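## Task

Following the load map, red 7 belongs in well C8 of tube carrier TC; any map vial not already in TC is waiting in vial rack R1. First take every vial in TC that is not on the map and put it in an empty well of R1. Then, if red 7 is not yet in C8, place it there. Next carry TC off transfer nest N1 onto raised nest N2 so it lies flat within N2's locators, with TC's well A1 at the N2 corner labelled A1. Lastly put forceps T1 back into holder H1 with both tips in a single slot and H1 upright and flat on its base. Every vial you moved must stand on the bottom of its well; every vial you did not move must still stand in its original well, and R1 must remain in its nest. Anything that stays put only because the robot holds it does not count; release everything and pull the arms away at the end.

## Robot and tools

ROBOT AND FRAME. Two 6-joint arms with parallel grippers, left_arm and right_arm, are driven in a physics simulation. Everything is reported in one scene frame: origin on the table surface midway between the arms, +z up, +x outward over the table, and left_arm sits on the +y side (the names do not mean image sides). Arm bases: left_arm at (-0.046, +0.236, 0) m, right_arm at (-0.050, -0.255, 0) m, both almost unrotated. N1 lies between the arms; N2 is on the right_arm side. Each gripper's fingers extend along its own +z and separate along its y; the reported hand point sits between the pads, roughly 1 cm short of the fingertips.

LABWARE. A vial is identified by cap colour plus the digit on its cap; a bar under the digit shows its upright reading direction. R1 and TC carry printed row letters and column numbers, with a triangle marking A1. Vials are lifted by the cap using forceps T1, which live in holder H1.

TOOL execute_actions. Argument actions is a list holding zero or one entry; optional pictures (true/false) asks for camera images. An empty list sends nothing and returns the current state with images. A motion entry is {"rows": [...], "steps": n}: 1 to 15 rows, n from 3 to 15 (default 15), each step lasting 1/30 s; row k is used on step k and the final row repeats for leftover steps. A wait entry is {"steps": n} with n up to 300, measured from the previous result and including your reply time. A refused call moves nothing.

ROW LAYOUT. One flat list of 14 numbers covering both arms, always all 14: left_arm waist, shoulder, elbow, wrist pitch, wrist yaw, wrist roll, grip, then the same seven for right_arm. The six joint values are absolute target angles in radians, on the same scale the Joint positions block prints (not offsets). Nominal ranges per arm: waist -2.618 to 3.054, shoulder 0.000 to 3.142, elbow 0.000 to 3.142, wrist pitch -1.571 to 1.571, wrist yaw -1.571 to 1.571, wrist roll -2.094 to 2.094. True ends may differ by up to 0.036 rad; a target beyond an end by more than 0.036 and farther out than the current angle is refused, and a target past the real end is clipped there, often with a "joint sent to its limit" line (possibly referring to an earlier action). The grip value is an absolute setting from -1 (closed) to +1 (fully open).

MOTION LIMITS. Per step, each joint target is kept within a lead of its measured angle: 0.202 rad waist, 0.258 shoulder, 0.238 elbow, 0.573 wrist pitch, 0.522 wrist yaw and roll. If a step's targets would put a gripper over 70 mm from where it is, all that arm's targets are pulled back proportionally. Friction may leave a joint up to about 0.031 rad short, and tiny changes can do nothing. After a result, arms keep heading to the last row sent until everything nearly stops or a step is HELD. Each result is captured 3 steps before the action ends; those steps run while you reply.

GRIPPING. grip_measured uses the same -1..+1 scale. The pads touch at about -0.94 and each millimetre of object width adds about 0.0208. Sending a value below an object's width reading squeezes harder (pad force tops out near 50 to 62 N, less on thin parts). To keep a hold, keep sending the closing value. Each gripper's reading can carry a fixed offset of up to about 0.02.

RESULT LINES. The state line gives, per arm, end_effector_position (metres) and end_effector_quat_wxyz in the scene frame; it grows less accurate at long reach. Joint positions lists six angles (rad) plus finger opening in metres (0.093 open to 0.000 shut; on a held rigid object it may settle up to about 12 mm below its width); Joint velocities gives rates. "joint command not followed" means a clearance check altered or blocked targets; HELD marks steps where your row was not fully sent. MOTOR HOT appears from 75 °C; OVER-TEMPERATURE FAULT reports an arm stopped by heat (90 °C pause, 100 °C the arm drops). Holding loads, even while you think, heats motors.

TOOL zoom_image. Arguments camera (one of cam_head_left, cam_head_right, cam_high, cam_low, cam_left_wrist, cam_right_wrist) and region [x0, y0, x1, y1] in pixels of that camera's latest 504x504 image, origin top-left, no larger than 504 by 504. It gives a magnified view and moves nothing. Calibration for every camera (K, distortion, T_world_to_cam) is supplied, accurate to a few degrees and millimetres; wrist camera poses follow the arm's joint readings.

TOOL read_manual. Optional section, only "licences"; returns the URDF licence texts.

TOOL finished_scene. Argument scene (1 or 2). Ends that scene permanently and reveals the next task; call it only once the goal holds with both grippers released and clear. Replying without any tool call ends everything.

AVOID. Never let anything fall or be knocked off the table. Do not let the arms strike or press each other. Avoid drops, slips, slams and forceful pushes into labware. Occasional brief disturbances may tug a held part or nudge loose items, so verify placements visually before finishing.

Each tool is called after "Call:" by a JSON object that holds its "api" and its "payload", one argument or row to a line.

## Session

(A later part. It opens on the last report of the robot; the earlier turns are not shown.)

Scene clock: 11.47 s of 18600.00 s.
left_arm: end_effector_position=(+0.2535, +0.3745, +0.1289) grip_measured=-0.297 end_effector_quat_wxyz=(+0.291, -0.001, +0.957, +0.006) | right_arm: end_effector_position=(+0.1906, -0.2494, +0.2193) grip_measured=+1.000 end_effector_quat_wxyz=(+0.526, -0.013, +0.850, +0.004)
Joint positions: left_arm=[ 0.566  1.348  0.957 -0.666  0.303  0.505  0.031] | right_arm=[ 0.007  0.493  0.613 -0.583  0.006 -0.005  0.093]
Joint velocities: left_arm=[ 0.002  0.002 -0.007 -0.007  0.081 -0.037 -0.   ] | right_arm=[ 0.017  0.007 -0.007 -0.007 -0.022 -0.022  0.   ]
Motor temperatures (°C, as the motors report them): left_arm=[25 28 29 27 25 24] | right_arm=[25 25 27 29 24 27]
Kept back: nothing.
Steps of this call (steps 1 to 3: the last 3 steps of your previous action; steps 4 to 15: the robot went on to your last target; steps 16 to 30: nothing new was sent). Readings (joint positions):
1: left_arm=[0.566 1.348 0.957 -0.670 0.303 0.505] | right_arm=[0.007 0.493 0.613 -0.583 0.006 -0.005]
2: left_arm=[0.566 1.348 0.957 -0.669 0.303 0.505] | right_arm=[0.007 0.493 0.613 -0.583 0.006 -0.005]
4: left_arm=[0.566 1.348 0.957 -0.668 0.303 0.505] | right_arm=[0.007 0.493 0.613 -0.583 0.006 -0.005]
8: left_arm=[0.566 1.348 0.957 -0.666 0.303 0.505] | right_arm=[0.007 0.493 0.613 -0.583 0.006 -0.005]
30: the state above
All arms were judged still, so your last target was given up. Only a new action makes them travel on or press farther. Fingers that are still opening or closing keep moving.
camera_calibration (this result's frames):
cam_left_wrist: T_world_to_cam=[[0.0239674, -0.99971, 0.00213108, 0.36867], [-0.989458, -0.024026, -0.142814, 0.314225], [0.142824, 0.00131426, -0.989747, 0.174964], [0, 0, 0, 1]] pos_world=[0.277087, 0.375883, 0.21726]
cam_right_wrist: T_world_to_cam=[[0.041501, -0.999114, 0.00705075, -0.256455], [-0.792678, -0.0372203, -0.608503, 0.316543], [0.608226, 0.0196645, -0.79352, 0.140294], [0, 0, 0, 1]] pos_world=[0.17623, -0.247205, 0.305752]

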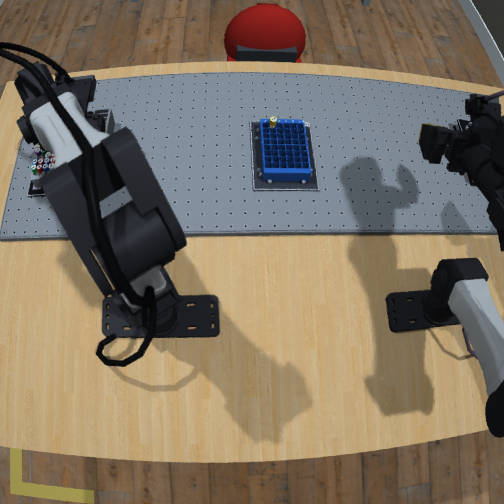

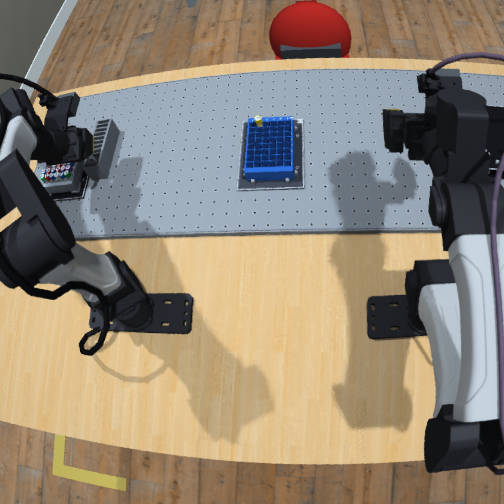

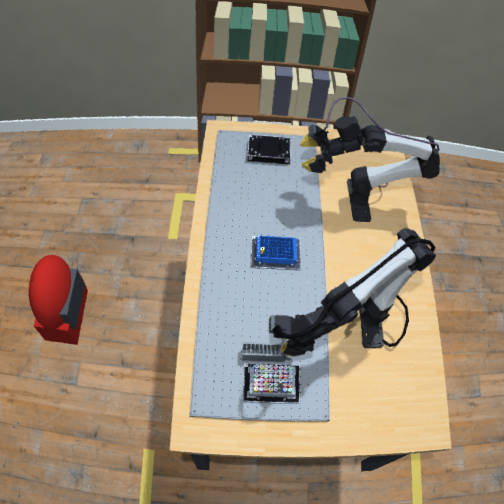

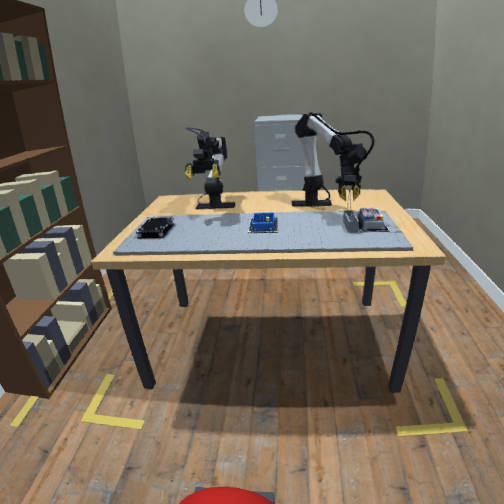

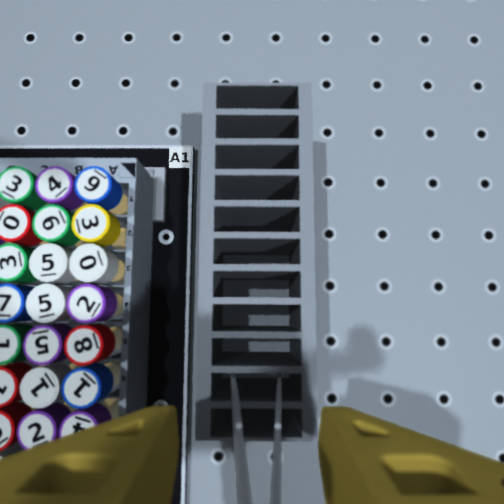

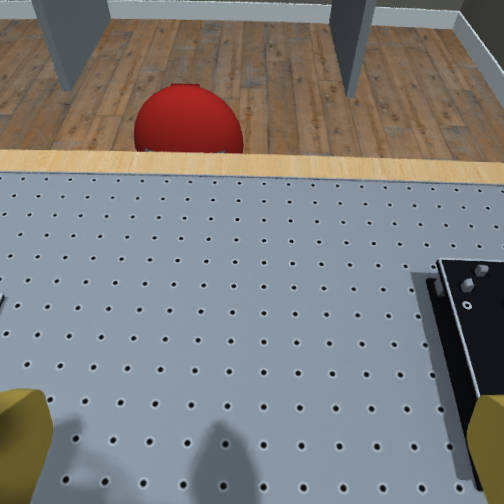

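Call:
{"api": "execute_actions", "payload": {
  "actions": [
    {"rows":[[0.578,1.35,0.927,-0.645,0.31,0.51,-0.3,0,0.5,0.6,-0.6,0,0,1]],"steps":15}
  ]
}}

Call:
{"api": "execute_actions", "payload": {
  "actions": [
    {"rows":[[0.578,1.35,0.927,-0.645,0.31,0.51,-0.72,0,0.5,0.6,-0.6,0,0,1]],"steps":15}
  ]
}}

Call:
{"api": "execute_actions", "payload": {
  "actions": [
    {"steps":15}
  ],
  "pictures": true
}}

Scene clock: 12.00 s of 18600.00 s.
left_arm: end_effector_position=(+0.2508, +0.3727, +0.1233) grip_measured=-0.297 end_effector_quat_wxyz=(+0.286, -0.002, +0.958, +0.003) | right_arm: end_effector_position=(+0.1906, -0.2494, +0.2193) grip_measured=+1.000 end_effector_quat_wxyz=(+0.526, -0.013, +0.850, +0.004)
Joint positions: left_arm=[ 0.566  1.348  0.941 -0.662  0.303  0.505  0.031] | right_arm=[ 0.007  0.493  0.613 -0.583  0.006 -0.005  0.093]
Joint velocities: left_arm=[-0.012 -0.022 -0.012 -0.051 -0.022 -0.022 -0.001] | right_arm=[ 0.007  0.007 -0.017 -0.051  0.037 -0.037  0.   ]
Motor temperatures (°C, as the motors report them): left_arm=[25 28 29 27 25 24] | right_arm=[25 25 27 29 24 27]
Steps of this call (steps 1 to 4: nothing new was sent; steps 5 to 16: the first 12 steps of this action). Readings (joint positions):
5: left_arm=[0.566 1.348 0.955 -0.664 0.303 0.505] | right_arm=[0.007 0.493 0.613 -0.583 0.006 -0.005]
6: left_arm=[0.566 1.348 0.952 -0.662 0.303 0.505] | right_arm=[0.007 0.493 0.613 -0.583 0.006 -0.005]
8: left_arm=[0.566 1.348 0.945 -0.662 0.303 0.505] | right_arm=[0.007 0.493 0.613 -0.583 0.006 -0.005]
12: left_arm=[0.566 1.348 0.941 -0.662 0.303 0.505] | right_arm=[0.007 0.493 0.613 -0.583 0.006 -0.005]
16: the state above

Scene clock: 12.50 s of 18600.00 s.
left_arm: end_effector_position=(+0.2508, +0.3727, +0.1233) grip_measured=-0.717 end_effector_quat_wxyz=(+0.286, -0.002, +0.958, +0.003) | right_arm: end_effector_position=(+0.1906, -0.2494, +0.2193) grip_measured=+1.000 end_effector_quat_wxyz=(+0.526, -0.013, +0.850, +0.004)
Joint positions: left_arm=[ 0.566  1.348  0.941 -0.662  0.303  0.505  0.011] | right_arm=[ 0.007  0.493  0.613 -0.583  0.006 -0.005  0.093]
Joint velocities: left_arm=[-0.032  0.002 -0.002 -0.007 -0.022 -0.037 -0.   ] | right_arm=[ 0.002 -0.007 -0.007  0.022 -0.081  0.007  0.   ]
Motor temperatures (°C, as the motors report them): left_arm=[25 28 29 27 25 24] | right_arm=[25 25 27 29 24 27]
Steps of this call (steps 1 to 3: the last 3 steps of your previous action; steps 4 to 15: the first 12 steps of this action). Readings (joint positions):
4: left_arm=[0.566 1.348 0.941 -0.662 0.303 0.505] | right_arm=[0.007 0.493 0.613 -0.583 0.006 -0.005]
5: left_arm=[0.566 1.348 0.941 -0.662 0.303 0.505] | right_arm=[0.007 0.493 0.613 -0.583 0.006 -0.005]
7: left_arm=[0.566 1.348 0.941 -0.662 0.303 0.505] | right_arm=[0.007 0.493 0.613 -0.583 0.006 -0.005]
11: left_arm=[0.566 1.348 0.941 -0.662 0.303 0.505] | right_arm=[0.007 0.493 0.613 -0.583 0.006 -0.005]
15: the state above

Scene clock: 13.00 s of 18600.00 s.
left_arm: end_effector_position=(+0.2508, +0.3727, +0.1233) grip_measured=-0.717 end_effector_quat_wxyz=(+0.286, -0.002, +0.958, +0.003) | right_arm: end_effector_position=(+0.1906, -0.2494, +0.2193) grip_measured=+1.000 end_effector_quat_wxyz=(+0.526, -0.013, +0.850, +0.004)
Joint positions: left_arm=[ 0.566  1.348  0.941 -0.662  0.303  0.505  0.011] | right_arm=[ 0.007  0.493  0.613 -0.583  0.006 -0.005  0.093]
Joint velocities: left_arm=[-0.007  0.002  0.002 -0.037 -0.007  0.081  0.   ] | right_arm=[-0.007  0.002  0.007  0.022 -0.037  0.037  0.   ]
Motor temperatures (°C, as the motors report them): left_arm=[25 28 29 27 25 24] | right_arm=[25 25 27 29 24 27]
Kept back: nothing.
Steps of this call (steps 1 to 3: the last 3 steps of your previous action; steps 4 to 15: the robot went on to your last target). Readings (joint positions):
1: left_arm=[0.566 1.348 0.941 -0.662 0.303 0.505] | right_arm=[0.007 0.493 0.613 -0.583 0.006 -0.005]
2: left_arm=[0.566 1.348 0.941 -0.662 0.303 0.505] | right_arm=[0.007 0.493 0.613 -0.583 0.006 -0.005]
4: left_arm=[0.566 1.348 0.941 -0.662 0.303 0.505] | right_arm=[0.007 0.493 0.613 -0.583 0.006 -0.005]
8: left_arm=[0.566 1.348 0.941 -0.662 0.303 0.505] | right_arm=[0.007 0.493 0.613 -0.583 0.006 -0.005]
15: the state above
All arms were judged still, so your last target was given up. Only a new action makes them travel on or press farther. Fingers that are still opening or closing keep moving.
camera_calibration (this result's frames):
cam_left_wrist: T_world_to_cam=[[0.0240249, -0.999672, 0.00884398, 0.366101], [-0.9909, -0.0249842, -0.132261, 0.310145], [0.132438, -0.00558595, -0.991176, 0.175236], [0, 0, 0, 1]] pos_world=[0.275319, 0.374708, 0.211472]
cam_right_wrist: T_world_to_cam=[[0.041501, -0.999114, 0.00705075, -0.256455], [-0.792678, -0.0372203, -0.608503, 0.316543], [0.608226, 0.0196645, -0.79352, 0.140294], [0, 0, 0, 1]] pos_world=[0.17623, -0.247205, 0.305752]

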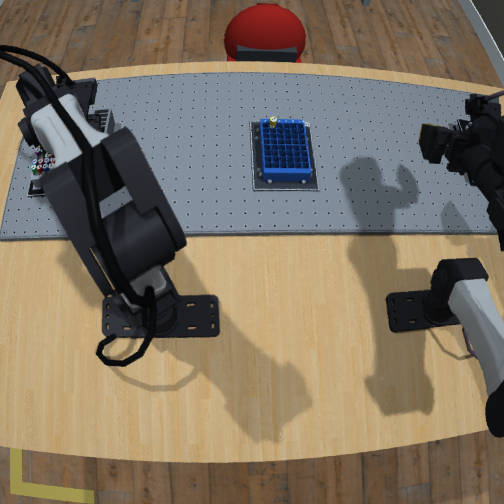

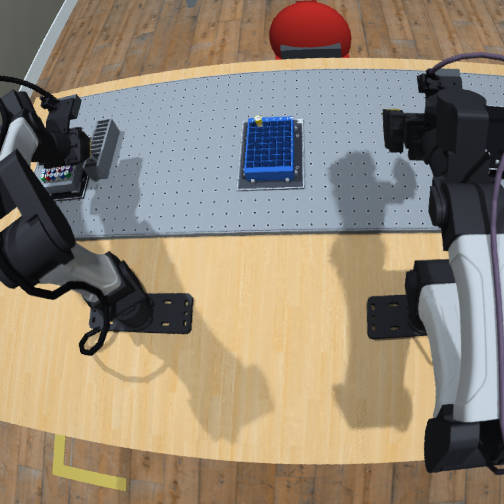

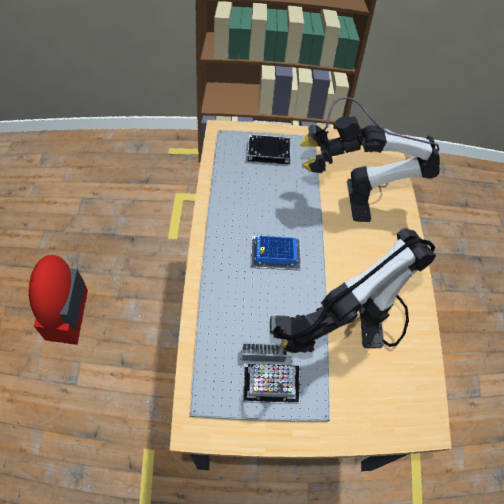

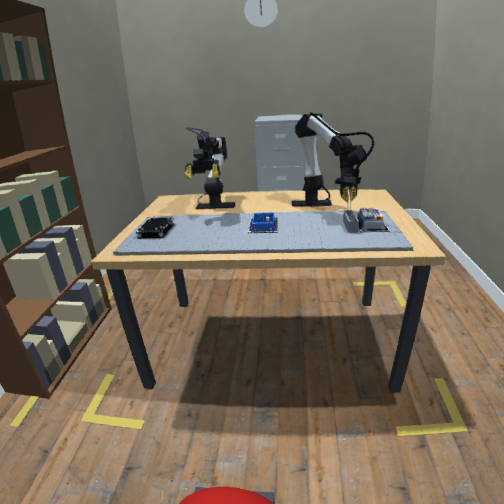

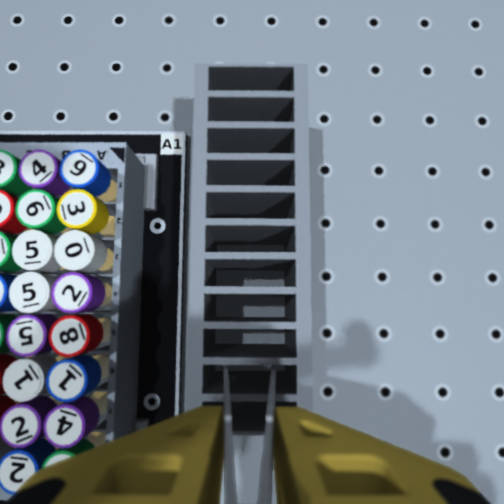

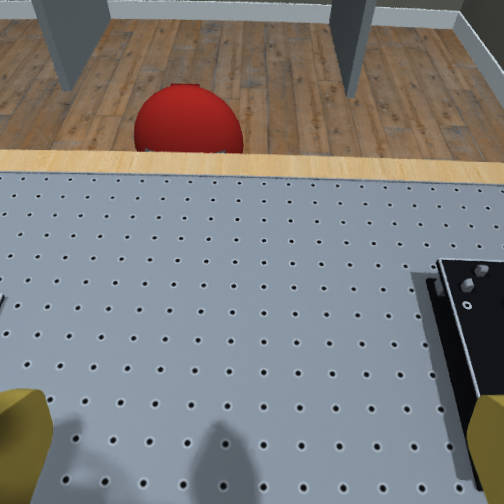

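Call:
{"api": "execute_actions", "payload": {
  "actions": [
    {"rows":[[0.578,1.35,0.94,-0.66,0.31,0.51,-0.8,0,0.5,0.6,-0.6,0,0,1]],"steps":10}
  ]
}}

Call:
{"api": "execute_actions", "payload": {
  "actions": [
    {"rows":[[0.578,1.35,0.972,-0.695,0.31,0.51,-0.8,0,0.5,0.6,-0.6,0,0,1],[0.578,1.35,0.984,-0.71,0.31,0.51,-0.8,0,0.5,0.6,-0.6,0,0,1],[0.578,1.35,0.996,-0.725,0.31,0.51,-0.8,0,0.5,0.6,-0.6,0,0,1],[0.578,1.35,1.008,-0.74,0.31,0.51,-0.8,0,0.5,0.6,-0.6,0,0,1],[0.578,1.35,1.02,-0.752,0.31,0.51,-0.8,0,0.5,0.6,-0.6,0,0,1],[0.578,1.35,1.032,-0.764,0.31,0.51,-0.8,0,0.5,0.6,-0.6,0,0,1],[0.578,1.35,1.044,-0.776,0.31,0.51,-0.8,0,0.5,0.6,-0.6,0,0,1],[0.578,1.35,1.056,-0.788,0.31,0.51,-0.8,0,0.5,0.6,-0.6,0,0,1],[0.578,1.35,1.068,-0.8,0.31,0.51,-0.8,0,0.5,0.6,-0.6,0,0,1],[0.578,1.35,1.08,-0.812,0.31,0.51,-0.8,0,0.5,0.6,-0.6,0,0,1],[0.578,1.35,1.092,-0.824,0.31,0.51,-0.8,0,0.5,0.6,-0.6,0,0,1],[0.578,1.35,1.104,-0.836,0.31,0.51,-0.8,0,0.5,0.6,-0.6,0,0,1],[0.578,1.35,1.116,-0.848,0.31,0.51,-0.8,0,0.5,0.6,-0.6,0,0,1],[0.578,1.35,1.128,-0.86,0.31,0.51,-0.8,0,0.5,0.6,-0.6,0,0,1],[0.578,1.35,1.14,-0.872,0.31,0.51,-0.8,0,0.5,0.6,-0.6,0,0,1]],"steps":15}
  ]
}}

Call:
{"api": "execute_actions", "payload": {
  "actions": [
    {"rows":[[0.578,1.35,1.152,-0.884,0.31,0.51,-0.8,0,0.5,0.6,-0.6,0,0,1],[0.578,1.35,1.164,-0.896,0.31,0.51,-0.8,0,0.5,0.6,-0.6,0,0,1],[0.578,1.35,1.176,-0.908,0.31,0.51,-0.8,0,0.5,0.6,-0.6,0,0,1],[0.578,1.35,1.188,-0.92,0.31,0.51,-0.8,0,0.5,0.6,-0.6,0,0,1],[0.578,1.35,1.2,-0.932,0.31,0.51,-0.8,0,0.5,0.6,-0.6,0,0,1],[0.578,1.35,1.212,-0.944,0.31,0.51,-0.8,0,0.5,0.6,-0.6,0,0,1],[0.578,1.35,1.224,-0.956,0.31,0.51,-0.8,0,0.5,0.6,-0.6,0,0,1],[0.578,1.35,1.236,-0.968,0.31,0.51,-0.8,0,0.5,0.6,-0.6,0,0,1],[0.578,1.35,1.248,-0.98,0.31,0.51,-0.8,0,0.5,0.6,-0.6,0,0,1],[0.578,1.35,1.26,-0.992,0.31,0.51,-0.8,0,0.5,0.6,-0.6,0,0,1],[0.578,1.35,1.272,-1.004,0.31,0.51,-0.8,0,0.5,0.6,-0.6,0,0,1],[0.578,1.35,1.284,-1.016,0.31,0.51,-0.8,0,0.5,0.6,-0.6,0,0,1],[0.578,1.35,1.296,-1.028,0.31,0.51,-0.8,0,0.5,0.6,-0.6,0,0,1],[0.578,1.35,1.308,-1.03,0.31,0.51,-0.8,0,0.5,0.6,-0.6,0,0,1],[0.578,1.35,1.32,-1.033,0.31,0.51,-0.8,0,0.5,0.6,-0.6,0,0,1]],"steps":15}
  ]
}}

Call:
{"api": "execute_actions", "payload": {
  "actions": [
    {"steps":20}
  ],
  "pictures": true
}}

Call:
{"api": "zoom_image", "payload": {
  "camera": "cam_low",
  "region": [310,150,400,240]
}}

Call:
{"api": "zoom_image", "payload": {
  "camera": "cam_high",
  "region": [235,300,325,390]
}}

Scene clock: 13.87 s of 18600.00 s.
left_arm: end_effector_position=(+0.2508, +0.3727, +0.1233) grip_measured=-0.797 end_effector_quat_wxyz=(+0.286, -0.002, +0.958, +0.003) | right_arm: end_effector_position=(+0.1906, -0.2494, +0.2193) grip_measured=+1.000 end_effector_quat_wxyz=(+0.526, -0.013, +0.850, +0.004)
Joint positions: left_arm=[ 0.566  1.348  0.941 -0.662  0.303  0.505  0.007] | right_arm=[ 0.007  0.493  0.613 -0.583  0.006 -0.005  0.093]
Joint velocities: left_arm=[ 0.002  0.007 -0.002  0.007 -0.037 -0.051 -0.001] | right_arm=[-0.007 -0.012 -0.002 -0.037 -0.037  0.007  0.   ]
Motor temperatures (°C, as the motors report them): left_arm=[25 28 29 27 25 24] | right_arm=[25 25 27 29 24 27]
Steps of this call (steps 1 to 19: nothing new was sent; steps 20 to 26: the first 7 steps of this action). Readings (joint positions):
20: left_arm=[0.566 1.348 0.941 -0.662 0.303 0.505] | right_arm=[0.007 0.493 0.613 -0.583 0.006 -0.005]
21: left_arm=[0.566 1.348 0.941 -0.662 0.303 0.505] | right_arm=[0.007 0.493 0.613 -0.583 0.006 -0.005]
23: left_arm=[0.566 1.348 0.941 -0.662 0.303 0.505] | right_arm=[0.007 0.493 0.613 -0.583 0.006 -0.005]
26: the state above

Scene clock: 14.37 s of 18600.00 s.
left_arm: end_effector_position=(+0.2545, +0.3751, +0.1541) grip_measured=-0.797 end_effector_quat_wxyz=(+0.288, -0.001, +0.958, +0.004) | right_arm: end_effector_position=(+0.1906, -0.2494, +0.2193) grip_measured=+1.000 end_effector_quat_wxyz=(+0.526, -0.013, +0.850, +0.004)
Joint positions: left_arm=[ 0.566  1.348  1.061 -0.776  0.303  0.505  0.007] | right_arm=[ 0.007  0.493  0.613 -0.583  0.006 -0.005  0.093]
Joint velocities: left_arm=[-0.017 -0.007  0.354 -0.403 -0.051  0.007 -0.   ] | right_arm=[-0.012 -0.007  0.007 -0.037 -0.022  0.037  0.   ]
Motor temperatures (°C, as the motors report them): left_arm=[25 28 29 27 25 24] | right_arm=[25 25 27 29 24 27]
Steps of this call (steps 1 to 3: the last 3 steps of your previous action; steps 4 to 15: the first 12 steps of this action). Readings (joint positions):
4: left_arm=[0.566 1.348 0.942 -0.664 0.303 0.505] | right_arm=[0.007 0.493 0.613 -0.583 0.006 -0.005]
5: left_arm=[0.566 1.348 0.946 -0.671 0.303 0.505] | right_arm=[0.007 0.493 0.613 -0.583 0.006 -0.005]
7: left_arm=[0.566 1.348 0.962 -0.692 0.303 0.505] | right_arm=[0.007 0.493 0.613 -0.583 0.006 -0.005]
11: left_arm=[0.566 1.348 1.012 -0.733 0.303 0.505] | right_arm=[0.007 0.493 0.613 -0.583 0.006 -0.005]
15: the state above

Scene clock: 14.87 s of 18600.00 s.
left_arm: end_effector_position=(+0.2532, +0.3743, +0.1997) grip_measured=-0.797 end_effector_quat_wxyz=(+0.289, -0.001, +0.957, +0.005) | right_arm: end_effector_position=(+0.1906, -0.2494, +0.2193) grip_measured=+1.000 end_effector_quat_wxyz=(+0.526, -0.013, +0.850, +0.004)
Joint positions: left_arm=[ 0.566  1.348  1.241 -0.954  0.303  0.505  0.007] | right_arm=[ 0.007  0.493  0.613 -0.583  0.006 -0.005  0.093]
Joint velocities: left_arm=[-0.012 -0.002  0.344 -0.403 -0.081 -0.022  0.001] | right_arm=[ 0.002 -0.002  0.002 -0.007 -0.007 -0.037  0.   ]
Motor temperatures (°C, as the motors report them): left_arm=[25 28 29 27 25 24] | right_arm=[25 25 28 29 24 27]
Steps of this call (steps 1 to 3: the last 3 steps of your previous action; steps 4 to 15: the first 12 steps of this action). Readings (joint positions):
4: left_arm=[0.566 1.348 1.109 -0.824 0.303 0.505] | right_arm=[0.007 0.493 0.613 -0.583 0.006 -0.005]
5: left_arm=[0.566 1.348 1.121 -0.836 0.303 0.505] | right_arm=[0.007 0.493 0.613 -0.583 0.006 -0.005]
7: left_arm=[0.566 1.348 1.145 -0.859 0.303 0.505] | right_arm=[0.007 0.493 0.613 -0.583 0.006 -0.005]
11: left_arm=[0.566 1.348 1.193 -0.906 0.303 0.505] | right_arm=[0.007 0.493 0.613 -0.583 0.006 -0.005]
15: the state above

Scene clock: 15.53 s of 18600.00 s.
left_arm: end_effector_position=(+0.2498, +0.3720, +0.2136) grip_measured=-0.797 end_effector_quat_wxyz=(+0.286, -0.002, +0.958, +0.003) | right_arm: end_effector_position=(+0.1906, -0.2494, +0.2193) grip_measured=+1.000 end_effector_quat_wxyz=(+0.526, -0.013, +0.850, +0.004)
Joint positions: left_arm=[ 0.566  1.348  1.301 -1.022  0.303  0.505  0.007] | right_arm=[ 0.007  0.493  0.613 -0.583  0.006 -0.005  0.093]
Joint velocities: left_arm=[ 0.002 -0.002 -0.012  0.007  0.051  0.022 -0.001] | right_arm=[-0.007  0.002 -0.007  0.007 -0.007  0.066  0.   ]
Motor temperatures (°C, as the motors report them): left_arm=[25 28 29 27 25 24] | right_arm=[25 25 28 29 24 27]
Kept back: nothing.
Steps of this call (steps 1 to 3: the last 3 steps of your previous action; steps 4 to 20: the robot went on to your last target). Readings (joint positions):
1: left_arm=[0.566 1.348 1.253 -0.966 0.303 0.505] | right_arm=[0.007 0.493 0.613 -0.583 0.006 -0.005]
2: left_arm=[0.566 1.348 1.265 -0.977 0.303 0.505] | right_arm=[0.007 0.493 0.613 -0.583 0.006 -0.005]
4: left_arm=[0.566 1.348 1.287 -0.993 0.303 0.505] | right_arm=[0.007 0.493 0.613 -0.583 0.006 -0.005]
8: left_arm=[0.566 1.348 1.301 -1.006 0.303 0.505] | right_arm=[0.007 0.493 0.613 -0.583 0.006 -0.005]
20: the state above
camera_calibration (this result's frames):
cam_left_wrist: T_world_to_cam=[[0.0240249, -0.999672, 0.00884398, 0.364664], [-0.9909, -0.0249842, -0.132261, 0.321075], [0.132438, -0.00558595, -0.991176, 0.26481], [0, 0, 0, 1]] pos_world=[0.274321, 0.374045, 0.301714]
cam_right_wrist: T_world_to_cam=[[0.041501, -0.999114, 0.00705075, -0.256455], [-0.792678, -0.0372203, -0.608503, 0.316543], [0.608226, 0.0196645, -0.79352, 0.140294], [0, 0, 0, 1]] pos_world=[0.17623, -0.247205, 0.305752]

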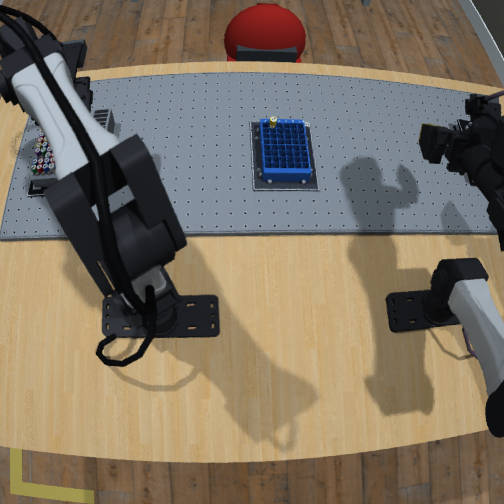

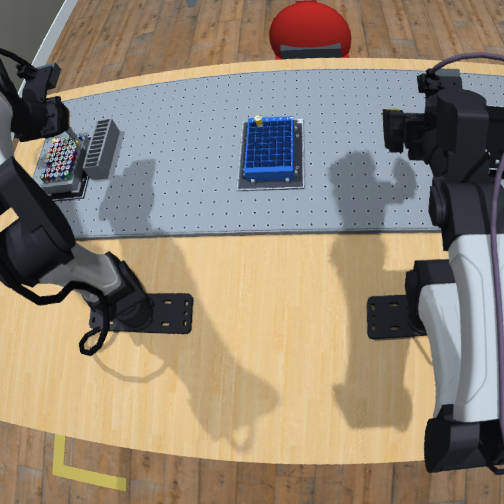

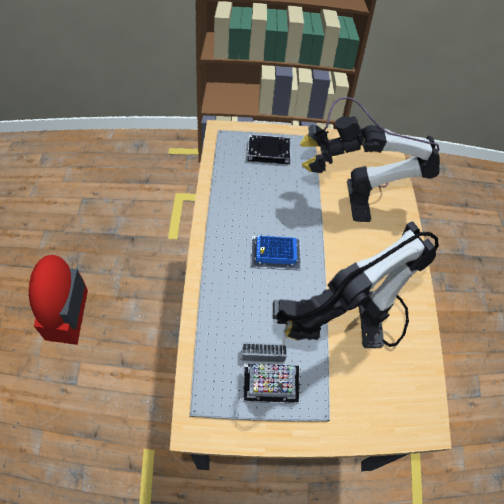

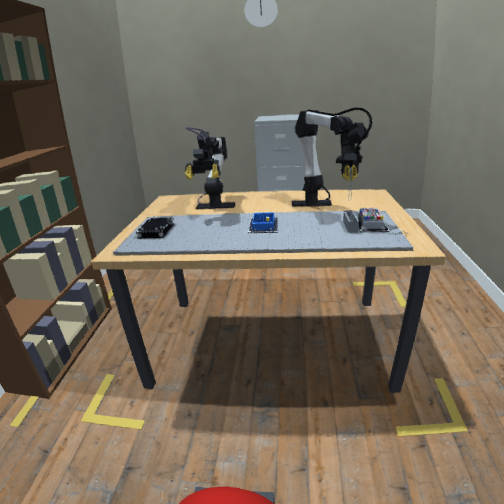

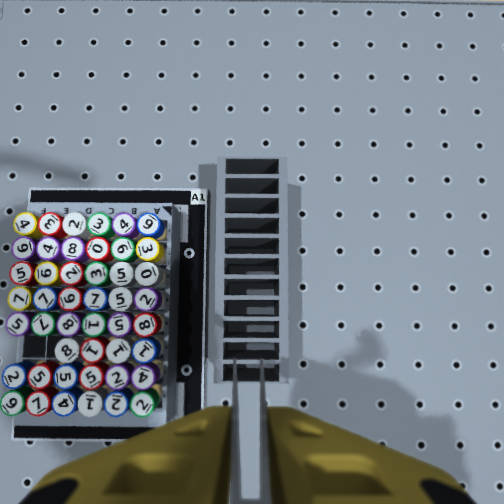

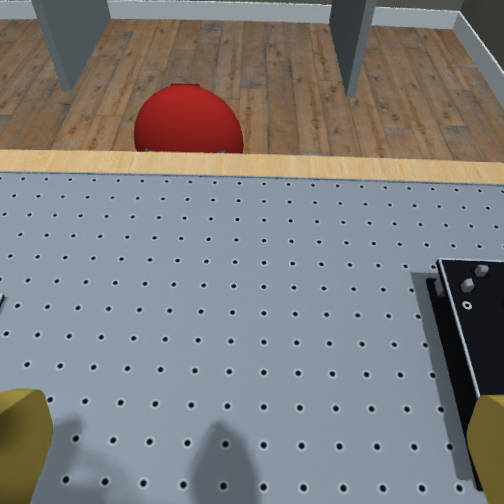

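Region (310, 150, 400, 240) of cam_low's 504x504 image, scaled by 5.600, with more detail than that image has.

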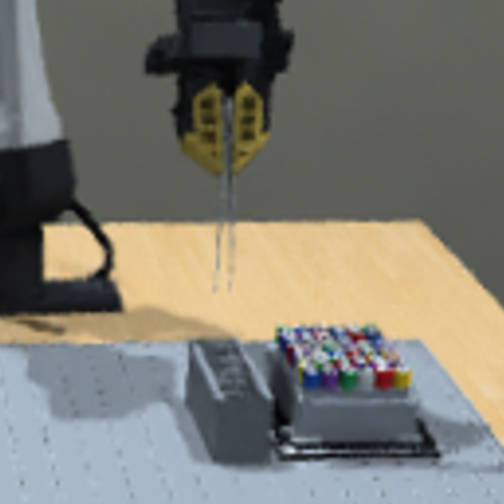

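Region (235, 300, 325, 390) of cam_high's 504x504 image, scaled by 5.600, with more detail than that image has.

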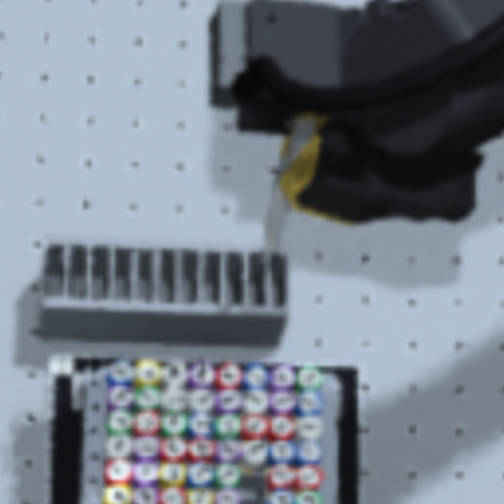

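Call:
{"api": "execute_actions", "payload": {
  "actions": [
    {"rows":[[0.59,1.355,1.3,-1.0,0.28,0.46,-0.8,0,0.5,0.6,-0.6,0,0,1],[0.605,1.36,1.3,-0.985,0.25,0.41,-0.8,0,0.5,0.6,-0.6,0,0,1],[0.62,1.365,1.3,-0.97,0.22,0.36,-0.8,0,0.5,0.6,-0.6,0,0,1],[0.635,1.37,1.3,-0.955,0.19,0.31,-0.8,0,0.5,0.6,-0.6,0,0,1],[0.65,1.375,1.3,-0.94,0.16,0.26,-0.8,0,0.5,0.6,-0.6,0,0,1],[0.665,1.38,1.3,-0.925,0.13,0.21,-0.8,0,0.5,0.6,-0.6,0,0,1],[0.68,1.385,1.3,-0.91,0.1,0.16,-0.8,0,0.5,0.6,-0.6,0,0,1],[0.695,1.39,1.3,-0.895,0.07,0.11,-0.8,0,0.5,0.6,-0.6,0,0,1],[0.71,1.395,1.29,-0.88,0.04,0.06,-0.8,0,0.5,0.6,-0.6,0,0,1],[0.723,1.4,1.28,-0.86,0.01,0.02,-0.8,0,0.5,0.6,-0.6,0,0,1],[0.723,1.41,1.277,-0.842,-0.008,-0.005,-0.8,0,0.5,0.6,-0.6,0,0,1],[0.723,1.42,1.277,-0.842,-0.008,-0.005,-0.77,0,0.5,0.6,-0.6,0,0,1]],"steps":15}
  ]
}}

Call:
{"api": "execute_actions", "payload": {
  "actions": [
    {"steps":30}
  ],
  "pictures": true
}}

Scene clock: 16.37 s of 18600.00 s.
left_arm: end_effector_position=(+0.2249, +0.4589, +0.2084) grip_measured=-0.782 end_effector_quat_wxyz=(+0.273, -0.270, +0.920, +0.081) | right_arm: end_effector_position=(+0.1906, -0.2494, +0.2193) grip_measured=+1.000 end_effector_quat_wxyz=(+0.526, -0.013, +0.850, +0.004)
Joint positions: left_arm=[ 0.709  1.384  1.298 -0.913  0.084  0.133  0.008] | right_arm=[ 0.007  0.493  0.613 -0.583  0.006 -0.005  0.093]
Joint velocities: left_arm=[ 0.208  0.222 -0.042  0.344 -0.667 -0.901  0.019] | right_arm=[ 0.002 -0.002  0.007 -0.037 -0.037 -0.037  0.   ]
Motor temperatures (°C, as the motors report them): left_arm=[25 28 29 27 25 24] | right_arm=[25 25 28 30 24 27]
Steps of this call (steps 1 to 13: the robot went on to your last target; steps 14 to 25: the first 12 steps of this action). Readings (joint positions):
14: left_arm=[0.567 1.348 1.301 -1.022 0.302 0.499] | right_arm=[0.007 0.493 0.613 -0.583 0.006 -0.005]
15: left_arm=[0.571 1.348 1.301 -1.022 0.297 0.486] | right_arm=[0.007 0.493 0.613 -0.583 0.006 -0.005]
17: left_arm=[0.592 1.348 1.301 -1.012 0.273 0.438] | right_arm=[0.007 0.493 0.613 -0.583 0.006 -0.005]
21: left_arm=[0.656 1.356 1.301 -0.970 0.187 0.292] | right_arm=[0.007 0.493 0.613 -0.583 0.006 -0.005]
25: the state above

Scene clock: 17.37 s of 18600.00 s.
left_arm: end_effector_position=(+0.2219, +0.4781, +0.2025) grip_measured=-0.772 end_effector_quat_wxyz=(+0.270, -0.344, +0.893, +0.103) | right_arm: end_effector_position=(+0.1906, -0.2494, +0.2193) grip_measured=+1.000 end_effector_quat_wxyz=(+0.526, -0.013, +0.850, +0.004)
Joint positions: left_arm=[ 0.716  1.408  1.288 -0.866  0.002  0.001  0.008] | right_arm=[ 0.007  0.493  0.613 -0.583  0.006 -0.005  0.093]
Joint velocities: left_arm=[-0.002  0.017  0.007 -0.066 -0.007 -0.022  0.001] | right_arm=[ 0.012 -0.002  0.002  0.022  0.139 -0.081  0.   ]
Motor temperatures (°C, as the motors report them): left_arm=[25 28 30 27 25 24] | right_arm=[25 25 28 30 24 27]
Kept back: nothing.
Steps of this call (steps 1 to 3: the last 3 steps of your previous action; steps 4 to 30: the robot went on to your last target). Readings (joint positions):
1: left_arm=[0.714 1.391 1.296 -0.902 0.065 0.106] | right_arm=[0.007 0.493 0.613 -0.583 0.006 -0.005]
2: left_arm=[0.716 1.398 1.294 -0.893 0.050 0.085] | right_arm=[0.007 0.493 0.613 -0.583 0.006 -0.005]
4: left_arm=[0.716 1.406 1.290 -0.883 0.032 0.054] | right_arm=[0.007 0.493 0.613 -0.583 0.006 -0.005]
8: left_arm=[0.716 1.408 1.288 -0.873 0.013 0.022] | right_arm=[0.007 0.493 0.613 -0.583 0.006 -0.005]
30: the state above
All arms were judged still, so your last target was given up. Only a new action makes them travel on or press farther. Fingers that are still opening or closing keep moving.
camera_calibration (this result's frames):
cam_left_wrist: T_world_to_cam=[[0.684202, -0.729159, 0.0139579, 0.194586], [-0.720859, -0.679068, -0.138671, 0.54868], [0.110591, 0.0848172, -0.99024, 0.219533], [0, 0, 0, 1]] pos_world=[0.238106, 0.495855, 0.290761]
cam_right_wrist: T_world_to_cam=[[0.041501, -0.999114, 0.00705075, -0.256455], [-0.792678, -0.0372203, -0.608503, 0.316543], [0.608226, 0.0196645, -0.79352, 0.140294], [0, 0, 0, 1]] pos_world=[0.17623, -0.247205, 0.305752]

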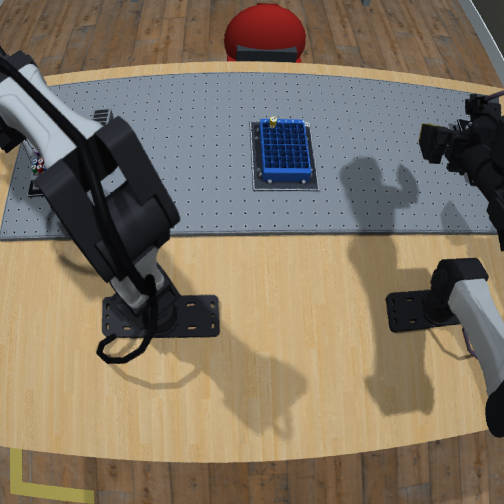

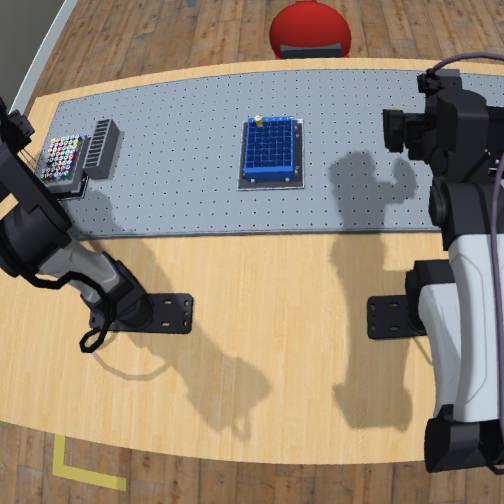

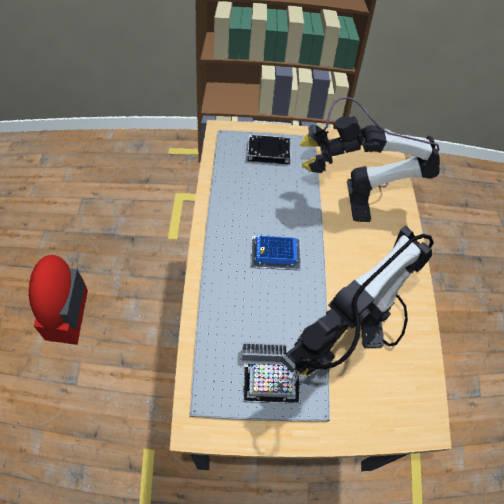

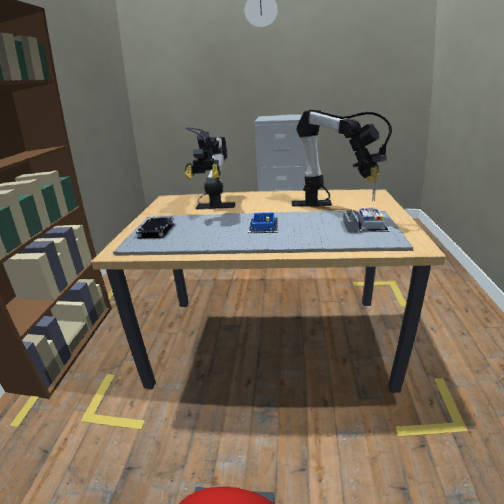

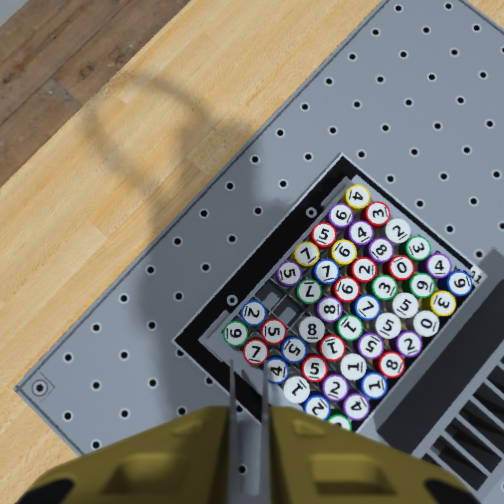

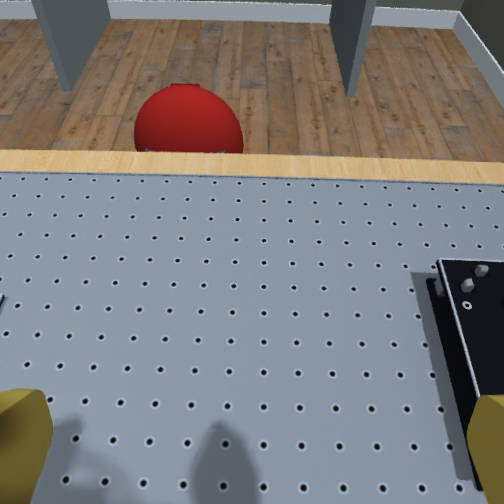

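Call:
{"api": "execute_actions", "payload": {
  "actions": [
    {"rows":[[0.696,1.42,1.265,-0.82,-0.008,-0.005,-0.77,0,0.5,0.6,-0.6,0,0,1],[0.696,1.42,1.255,-0.81,-0.008,-0.005,-0.77,0,0.5,0.6,-0.6,0,0,1],[0.696,1.42,1.245,-0.8,-0.008,-0.005,-0.77,0,0.5,0.6,-0.6,0,0,1],[0.696,1.42,1.235,-0.79,-0.008,-0.005,-0.77,0,0.5,0.6,-0.6,0,0,1],[0.696,1.42,1.225,-0.781,-0.008,-0.005,-0.77,0,0.5,0.6,-0.6,0,0,1],[0.696,1.42,1.215,-0.781,-0.008,-0.005,-0.77,0,0.5,0.6,-0.6,0,0,1]],"steps":15}
  ]
}}

Call:
{"api": "execute_actions", "payload": {
  "actions": [
    {"steps":20}
  ],
  "pictures": true
}}

Call:
{"api": "zoom_image", "payload": {
  "camera": "cam_left_wrist",
  "region": [170,280,330,440]
}}

Call:
{"api": "zoom_image", "payload": {
  "camera": "cam_low",
  "region": [340,180,400,240]
}}

Scene clock: 18.03 s of 18600.00 s.
left_arm: end_effector_position=(+0.2228, +0.4755, +0.1851) grip_measured=-0.772 end_effector_quat_wxyz=(+0.265, -0.341, +0.896, +0.101) | right_arm: end_effector_position=(+0.1906, -0.2494, +0.2193) grip_measured=+1.000 end_effector_quat_wxyz=(+0.526, -0.013, +0.850, +0.004)
Joint positions: left_arm=[ 0.708  1.408  1.226 -0.815  0.001  0.001  0.008] | right_arm=[ 0.007  0.493  0.613 -0.583  0.006 -0.005  0.093]
Joint velocities: left_arm=[ 0.017 -0.002 -0.002  0.051 -0.037 -0.022 -0.   ] | right_arm=[ 0.007 -0.002 -0.012 -0.022  0.007  0.037  0.   ]
Motor temperatures (°C, as the motors report them): left_arm=[25 28 30 27 25 24] | right_arm=[25 25 28 30 24 27]
Steps of this call (steps 1 to 8: nothing new was sent; steps 9 to 20: the first 12 steps of this action). Readings (joint positions):
9: left_arm=[0.715 1.408 1.287 -0.863 0.001 0.001] | right_arm=[0.007 0.493 0.613 -0.583 0.006 -0.005]
10: left_arm=[0.713 1.408 1.284 -0.856 0.001 0.001] | right_arm=[0.007 0.493 0.613 -0.583 0.006 -0.005]
12: left_arm=[0.710 1.408 1.269 -0.839 0.001 0.001] | right_arm=[0.007 0.493 0.613 -0.583 0.006 -0.005]
16: left_arm=[0.708 1.408 1.232 -0.819 0.001 0.001] | right_arm=[0.007 0.493 0.613 -0.583 0.006 -0.005]
20: the state above

Scene clock: 18.70 s of 18600.00 s.
left_arm: end_effector_position=(+0.2244, +0.4770, +0.1865) grip_measured=-0.772 end_effector_quat_wxyz=(+0.269, -0.341, +0.895, +0.102) | right_arm: end_effector_position=(+0.1906, -0.2494, +0.2193) grip_measured=+1.000 end_effector_quat_wxyz=(+0.526, -0.013, +0.850, +0.004)
Joint positions: left_arm=[ 0.708  1.408  1.226 -0.804  0.001  0.001  0.008] | right_arm=[ 0.007  0.493  0.613 -0.583  0.006 -0.005  0.093]
Joint velocities: left_arm=[ 0.012 -0.002 -0.007  0.051  0.022  0.022  0.   ] | right_arm=[-0.002 -0.002  0.002  0.037  0.007 -0.051  0.   ]
Motor temperatures (°C, as the motors report them): left_arm=[25 28 30 27 25 24] | right_arm=[25 25 28 30 24 27]
Kept back: nothing.
Steps of this call (steps 1 to 3: the last 3 steps of your previous action; steps 4 to 20: the robot went on to your last target). Readings (joint positions):
1: left_arm=[0.708 1.408 1.226 -0.812 0.001 0.001] | right_arm=[0.007 0.493 0.613 -0.583 0.006 -0.005]
2: left_arm=[0.708 1.408 1.226 -0.810 0.001 0.001] | right_arm=[0.007 0.493 0.613 -0.583 0.006 -0.005]
4: left_arm=[0.708 1.408 1.226 -0.808 0.001 0.001] | right_arm=[0.007 0.493 0.613 -0.583 0.006 -0.005]
8: left_arm=[0.708 1.408 1.226 -0.806 0.001 0.001] | right_arm=[0.007 0.493 0.613 -0.583 0.006 -0.005]
20: the state above
camera_calibration (this result's frames):
cam_left_wrist: T_world_to_cam=[[0.67923, -0.733805, 0.0132948, 0.195746], [-0.725693, -0.674206, -0.137172, 0.545987], [0.109621, 0.0835235, -0.990458, 0.204369], [0, 0, 0, 1]] pos_world=[0.240859, 0.494678, 0.27471]
cam_right_wrist: T_world_to_cam=[[0.041501, -0.999114, 0.00705075, -0.256455], [-0.792678, -0.0372203, -0.608503, 0.316543], [0.608226, 0.0196645, -0.79352, 0.140294], [0, 0, 0, 1]] pos_world=[0.17623, -0.247205, 0.305752]

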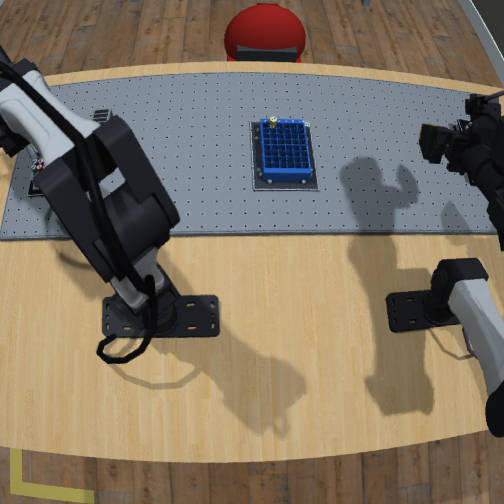

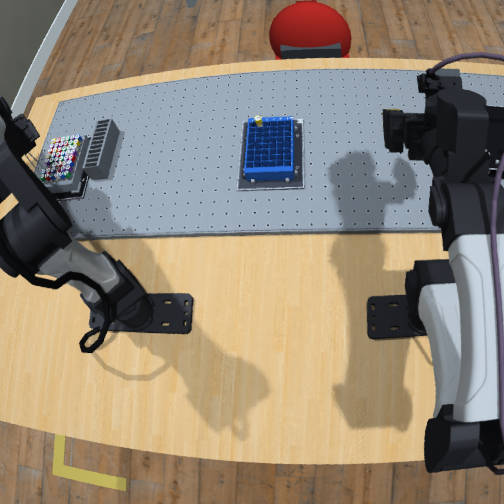

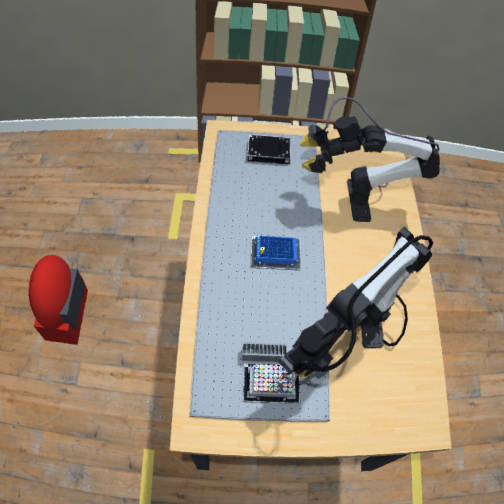

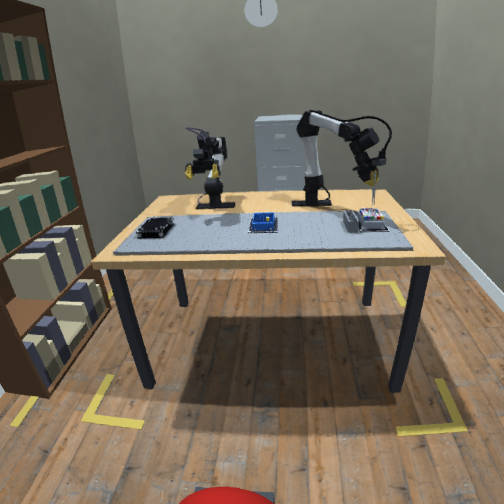

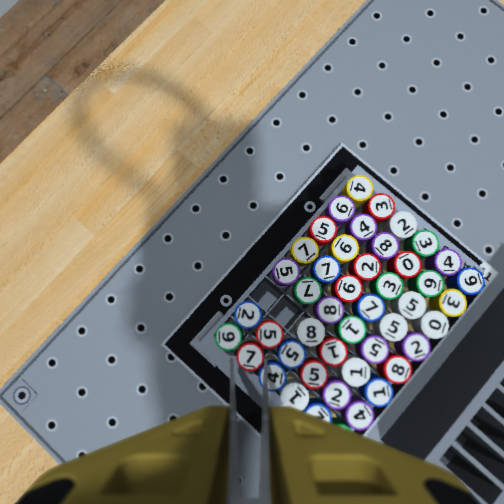

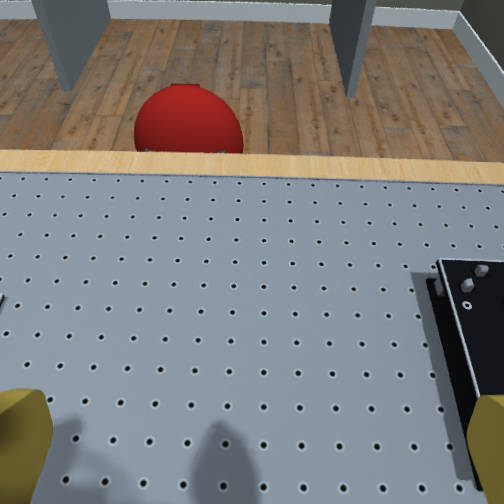

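Region (170, 280, 330, 440) of cam_left_wrist's 504x504 image, scaled by 3.150, with more detail than that image has.

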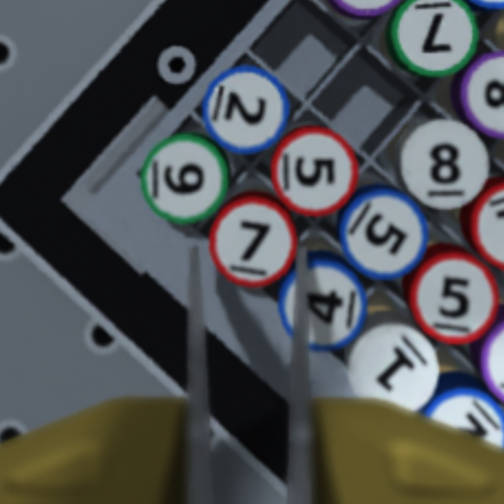

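Region (340, 180, 400, 240) of cam_low's 504x504 image, scaled by 8.400, with more detail than that image has.

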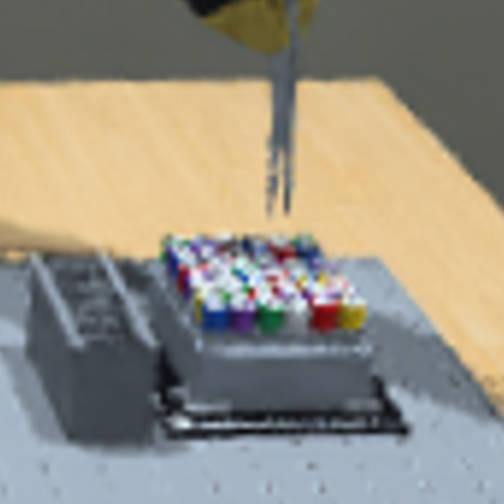

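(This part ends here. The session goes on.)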